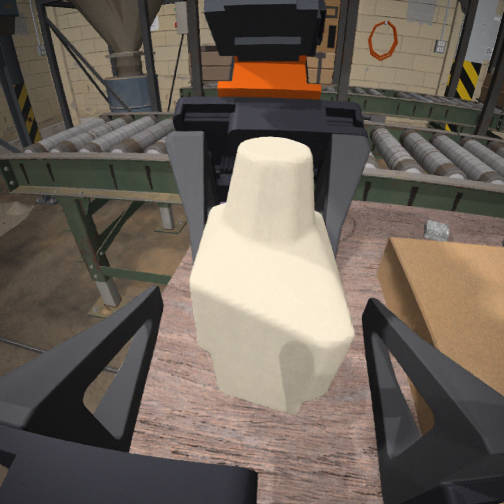

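>>> {"op": "execute_actions", "data": {"actions": [{"rows": [[-1.35,0.81,0.885,-0.465,0,0,0.14,1.585,0.61,0.273,0.32,0,0,1],[-1.35,0.81,0.885,-0.465,0,0,0.14,1.585,0.58,0.273,0.27,0,0,1],[-1.35,0.81,0.885,-0.465,0,0,0.14,1.585,0.545,0.273,0.22,0,0,1],[-1.35,0.81,0.885,-0.465,0,0,0.14,1.585,0.51,0.273,0.18,0,0,1],[-1.35,0.81,0.885,-0.465,0,0,0.14,1.585,0.475,0.273,0.14,0,0,1],[-1.35,0.81,0.885,-0.465,0,0,0.14,1.585,0.44,0.273,0.1,0,0,1],[-1.35,0.81,0.885,-0.465,0,0,0.14,1.585,0.405,0.273,0.065,0,0,1],[-1.35,0.81,0.885,-0.465,0,0,0.14,1.585,0.37,0.273,0.03,0,0,1],[-1.35,0.81,0.885,-0.465,0,0,0.14,1.585,0.335,0.273,-0.005,0,0,1],[-1.35,0.81,0.885,-0.465,0,0,0.14,1.585,0.3,0.273,-0.04,0,0,1],[-1.35,0.81,0.885,-0.465,0,0,0.14,1.585,0.265,0.273,-0.075,0,0,1],[-1.35,0.81,0.885,-0.465,0,0,0.14,1.585,0.23,0.273,-0.1,0,0,1],[-1.35,0.81,0.885,-0.465,0,0,0.14,1.585,0.195,0.273,-0.12,0,0,1],[-1.35,0.81,0.885,-0.465,0,0,0.14,1.585,0.165,0.273,-0.13,0,0,1],[-1.35,0.81,0.885,-0.465,0,0,0.14,1.585,0.14,0.273,-0.13,0,0,1]], "steps": 15}], "pictures": false}}

>>> {"op": "execute_actions", "data": {"actions": [{"steps": 12}]}}

Scene clock: 763.03 s of 4800.00 s.
left_arm: end_effector_position=(-0.0055, -0.0348, +0.2513) grip_measured=+0.172 end_effector_quat_wxyz=(+0.371, +0.575, +0.650, -0.330) | right_arm: end_effector_position=(+0.0008, -0.1127, +0.2576) grip_measured=+1.000 end_effector_quat_wxyz=(+0.474, -0.523, +0.457, +0.541)
Joint positions: left_arm=[-1.341  0.826  0.845 -0.55   0.006  0.     0.055] | right_arm=[ 1.578  0.211  0.273 -0.026 -0.009 -0.002  0.094]
Joint velocities: left_arm=[-0.007 -0.012 -0.007  0.007  0.022  0.022 -0.   ] | right_arm=[ 0.012 -0.872 -0.022 -0.608 -0.007  0.007  0.   ]
Joint torques (N m, as the arm reports them, + toward a larger angle): left_arm=[-0.77 -2.56  9.51  2.58 -0.04  0.  ] | right_arm=[0.69 0.41 8.6  2.19 0.12 0.  ]
Motor temperatures (°C, as the motors report them): left_arm=[24 28 38 39 26 25] | right_arm=[25 26 38 44 24 25]
Steps of this call (steps 1 to 90: nothing new was sent; then 42.83 s passed at rest; steps 91 to 105: all 15 steps of this action). Readings (joint positions):
91: left_arm=[-1.341 0.826 0.845 -0.550 0.006 0.000] | right_arm=[1.578 0.636 0.273 0.372 -0.009 -0.002]
92: left_arm=[-1.341 0.826 0.845 -0.550 0.006 0.000] | right_arm=[1.578 0.631 0.273 0.360 -0.009 -0.002]
94: left_arm=[-1.341 0.826 0.845 -0.550 0.006 0.000] | right_arm=[1.578 0.594 0.273 0.304 -0.009 -0.002]
98: left_arm=[-1.341 0.826 0.845 -0.550 0.006 0.000] | right_arm=[1.578 0.455 0.273 0.181 -0.009 -0.002]
105: the state above

Scene clock: 763.43 s of 4800.00 s.
left_arm: end_effector_position=(-0.0055, -0.0348, +0.2513) grip_measured=+0.172 end_effector_quat_wxyz=(+0.371, +0.575, +0.650, -0.330) | right_arm: end_effector_position=(+0.0016, -0.1191, +0.2492) grip_measured=+1.000 end_effector_quat_wxyz=(+0.468, -0.531, +0.464, +0.533)
Joint positions: left_arm=[-1.341  0.826  0.845 -0.55   0.006  0.     0.055] | right_arm=[ 1.578  0.161  0.273 -0.107 -0.009 -0.002  0.094]
Joint velocities: left_arm=[ 0.002 -0.012 -0.002 -0.037 -0.037 -0.037  0.001] | right_arm=[-0.012  0.017  0.017 -0.007  0.007 -0.007  0.   ]
Joint torques (N m, as the arm reports them, + toward a larger angle): left_arm=[-0.78 -2.53  9.51  2.59 -0.04  0.  ] | right_arm=[0.69 0.47 8.45 2.16 0.12 0.01]
Motor temperatures (°C, as the motors report them): left_arm=[24 28 38 39 26 25] | right_arm=[25 26 38 44 24 25]
Steps of this call (steps 1 to 12: the robot went on to your last target). Readings (joint positions):
1: left_arm=[-1.341 0.826 0.845 -0.550 0.006 0.000] | right_arm=[1.578 0.186 0.273 -0.043 -0.009 -0.002]
2: left_arm=[-1.341 0.826 0.845 -0.550 0.006 0.000] | right_arm=[1.578 0.170 0.273 -0.053 -0.009 -0.002]
4: left_arm=[-1.341 0.826 0.845 -0.550 0.006 0.000] | right_arm=[1.578 0.161 0.273 -0.069 -0.009 -0.002]
8: left_arm=[-1.341 0.826 0.845 -0.550 0.006 0.000] | right_arm=[1.578 0.161 0.273 -0.096 -0.009 -0.002]
12: the state above
camera_calibration (this result's frames):
cam_left_wrist: T_world_to_cam=[[-0.996616, -0.0816608, -0.00934185, -0.00951939], [-0.0656005, 0.858747, -0.508184, 0.182634], [0.0495209, -0.505851, -0.861198, 0.313466], [0, 0, 0, 1]] pos_world=[-0.0130295, 0.000953803, 0.362679]
cam_right_wrist: T_world_to_cam=[[0.978916, 0.201493, 0.0335397, 0.0160235], [0.15092, -0.602799, -0.78349, 0.147906], [-0.13765, 0.772033, -0.620498, 0.369243], [0, 0, 0, 1]] pos_world=[0.0128188, -0.199139, 0.34446]

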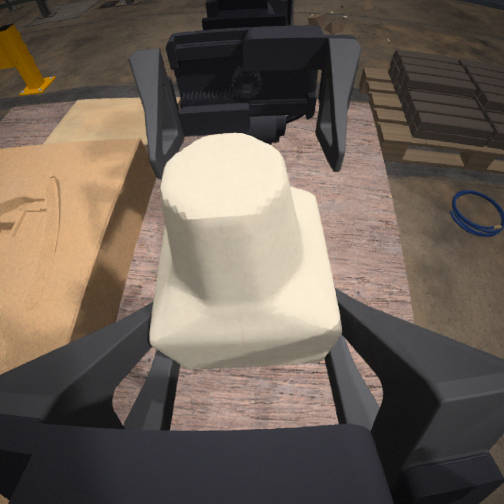

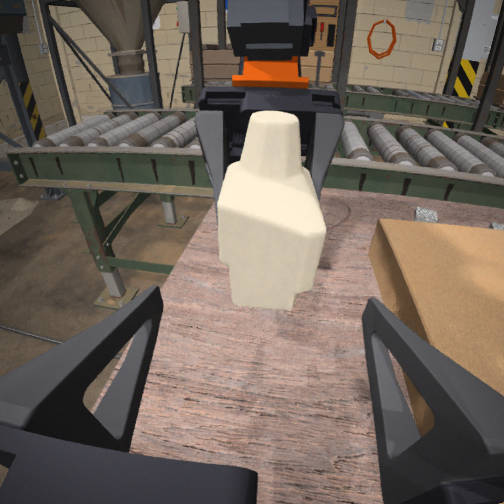

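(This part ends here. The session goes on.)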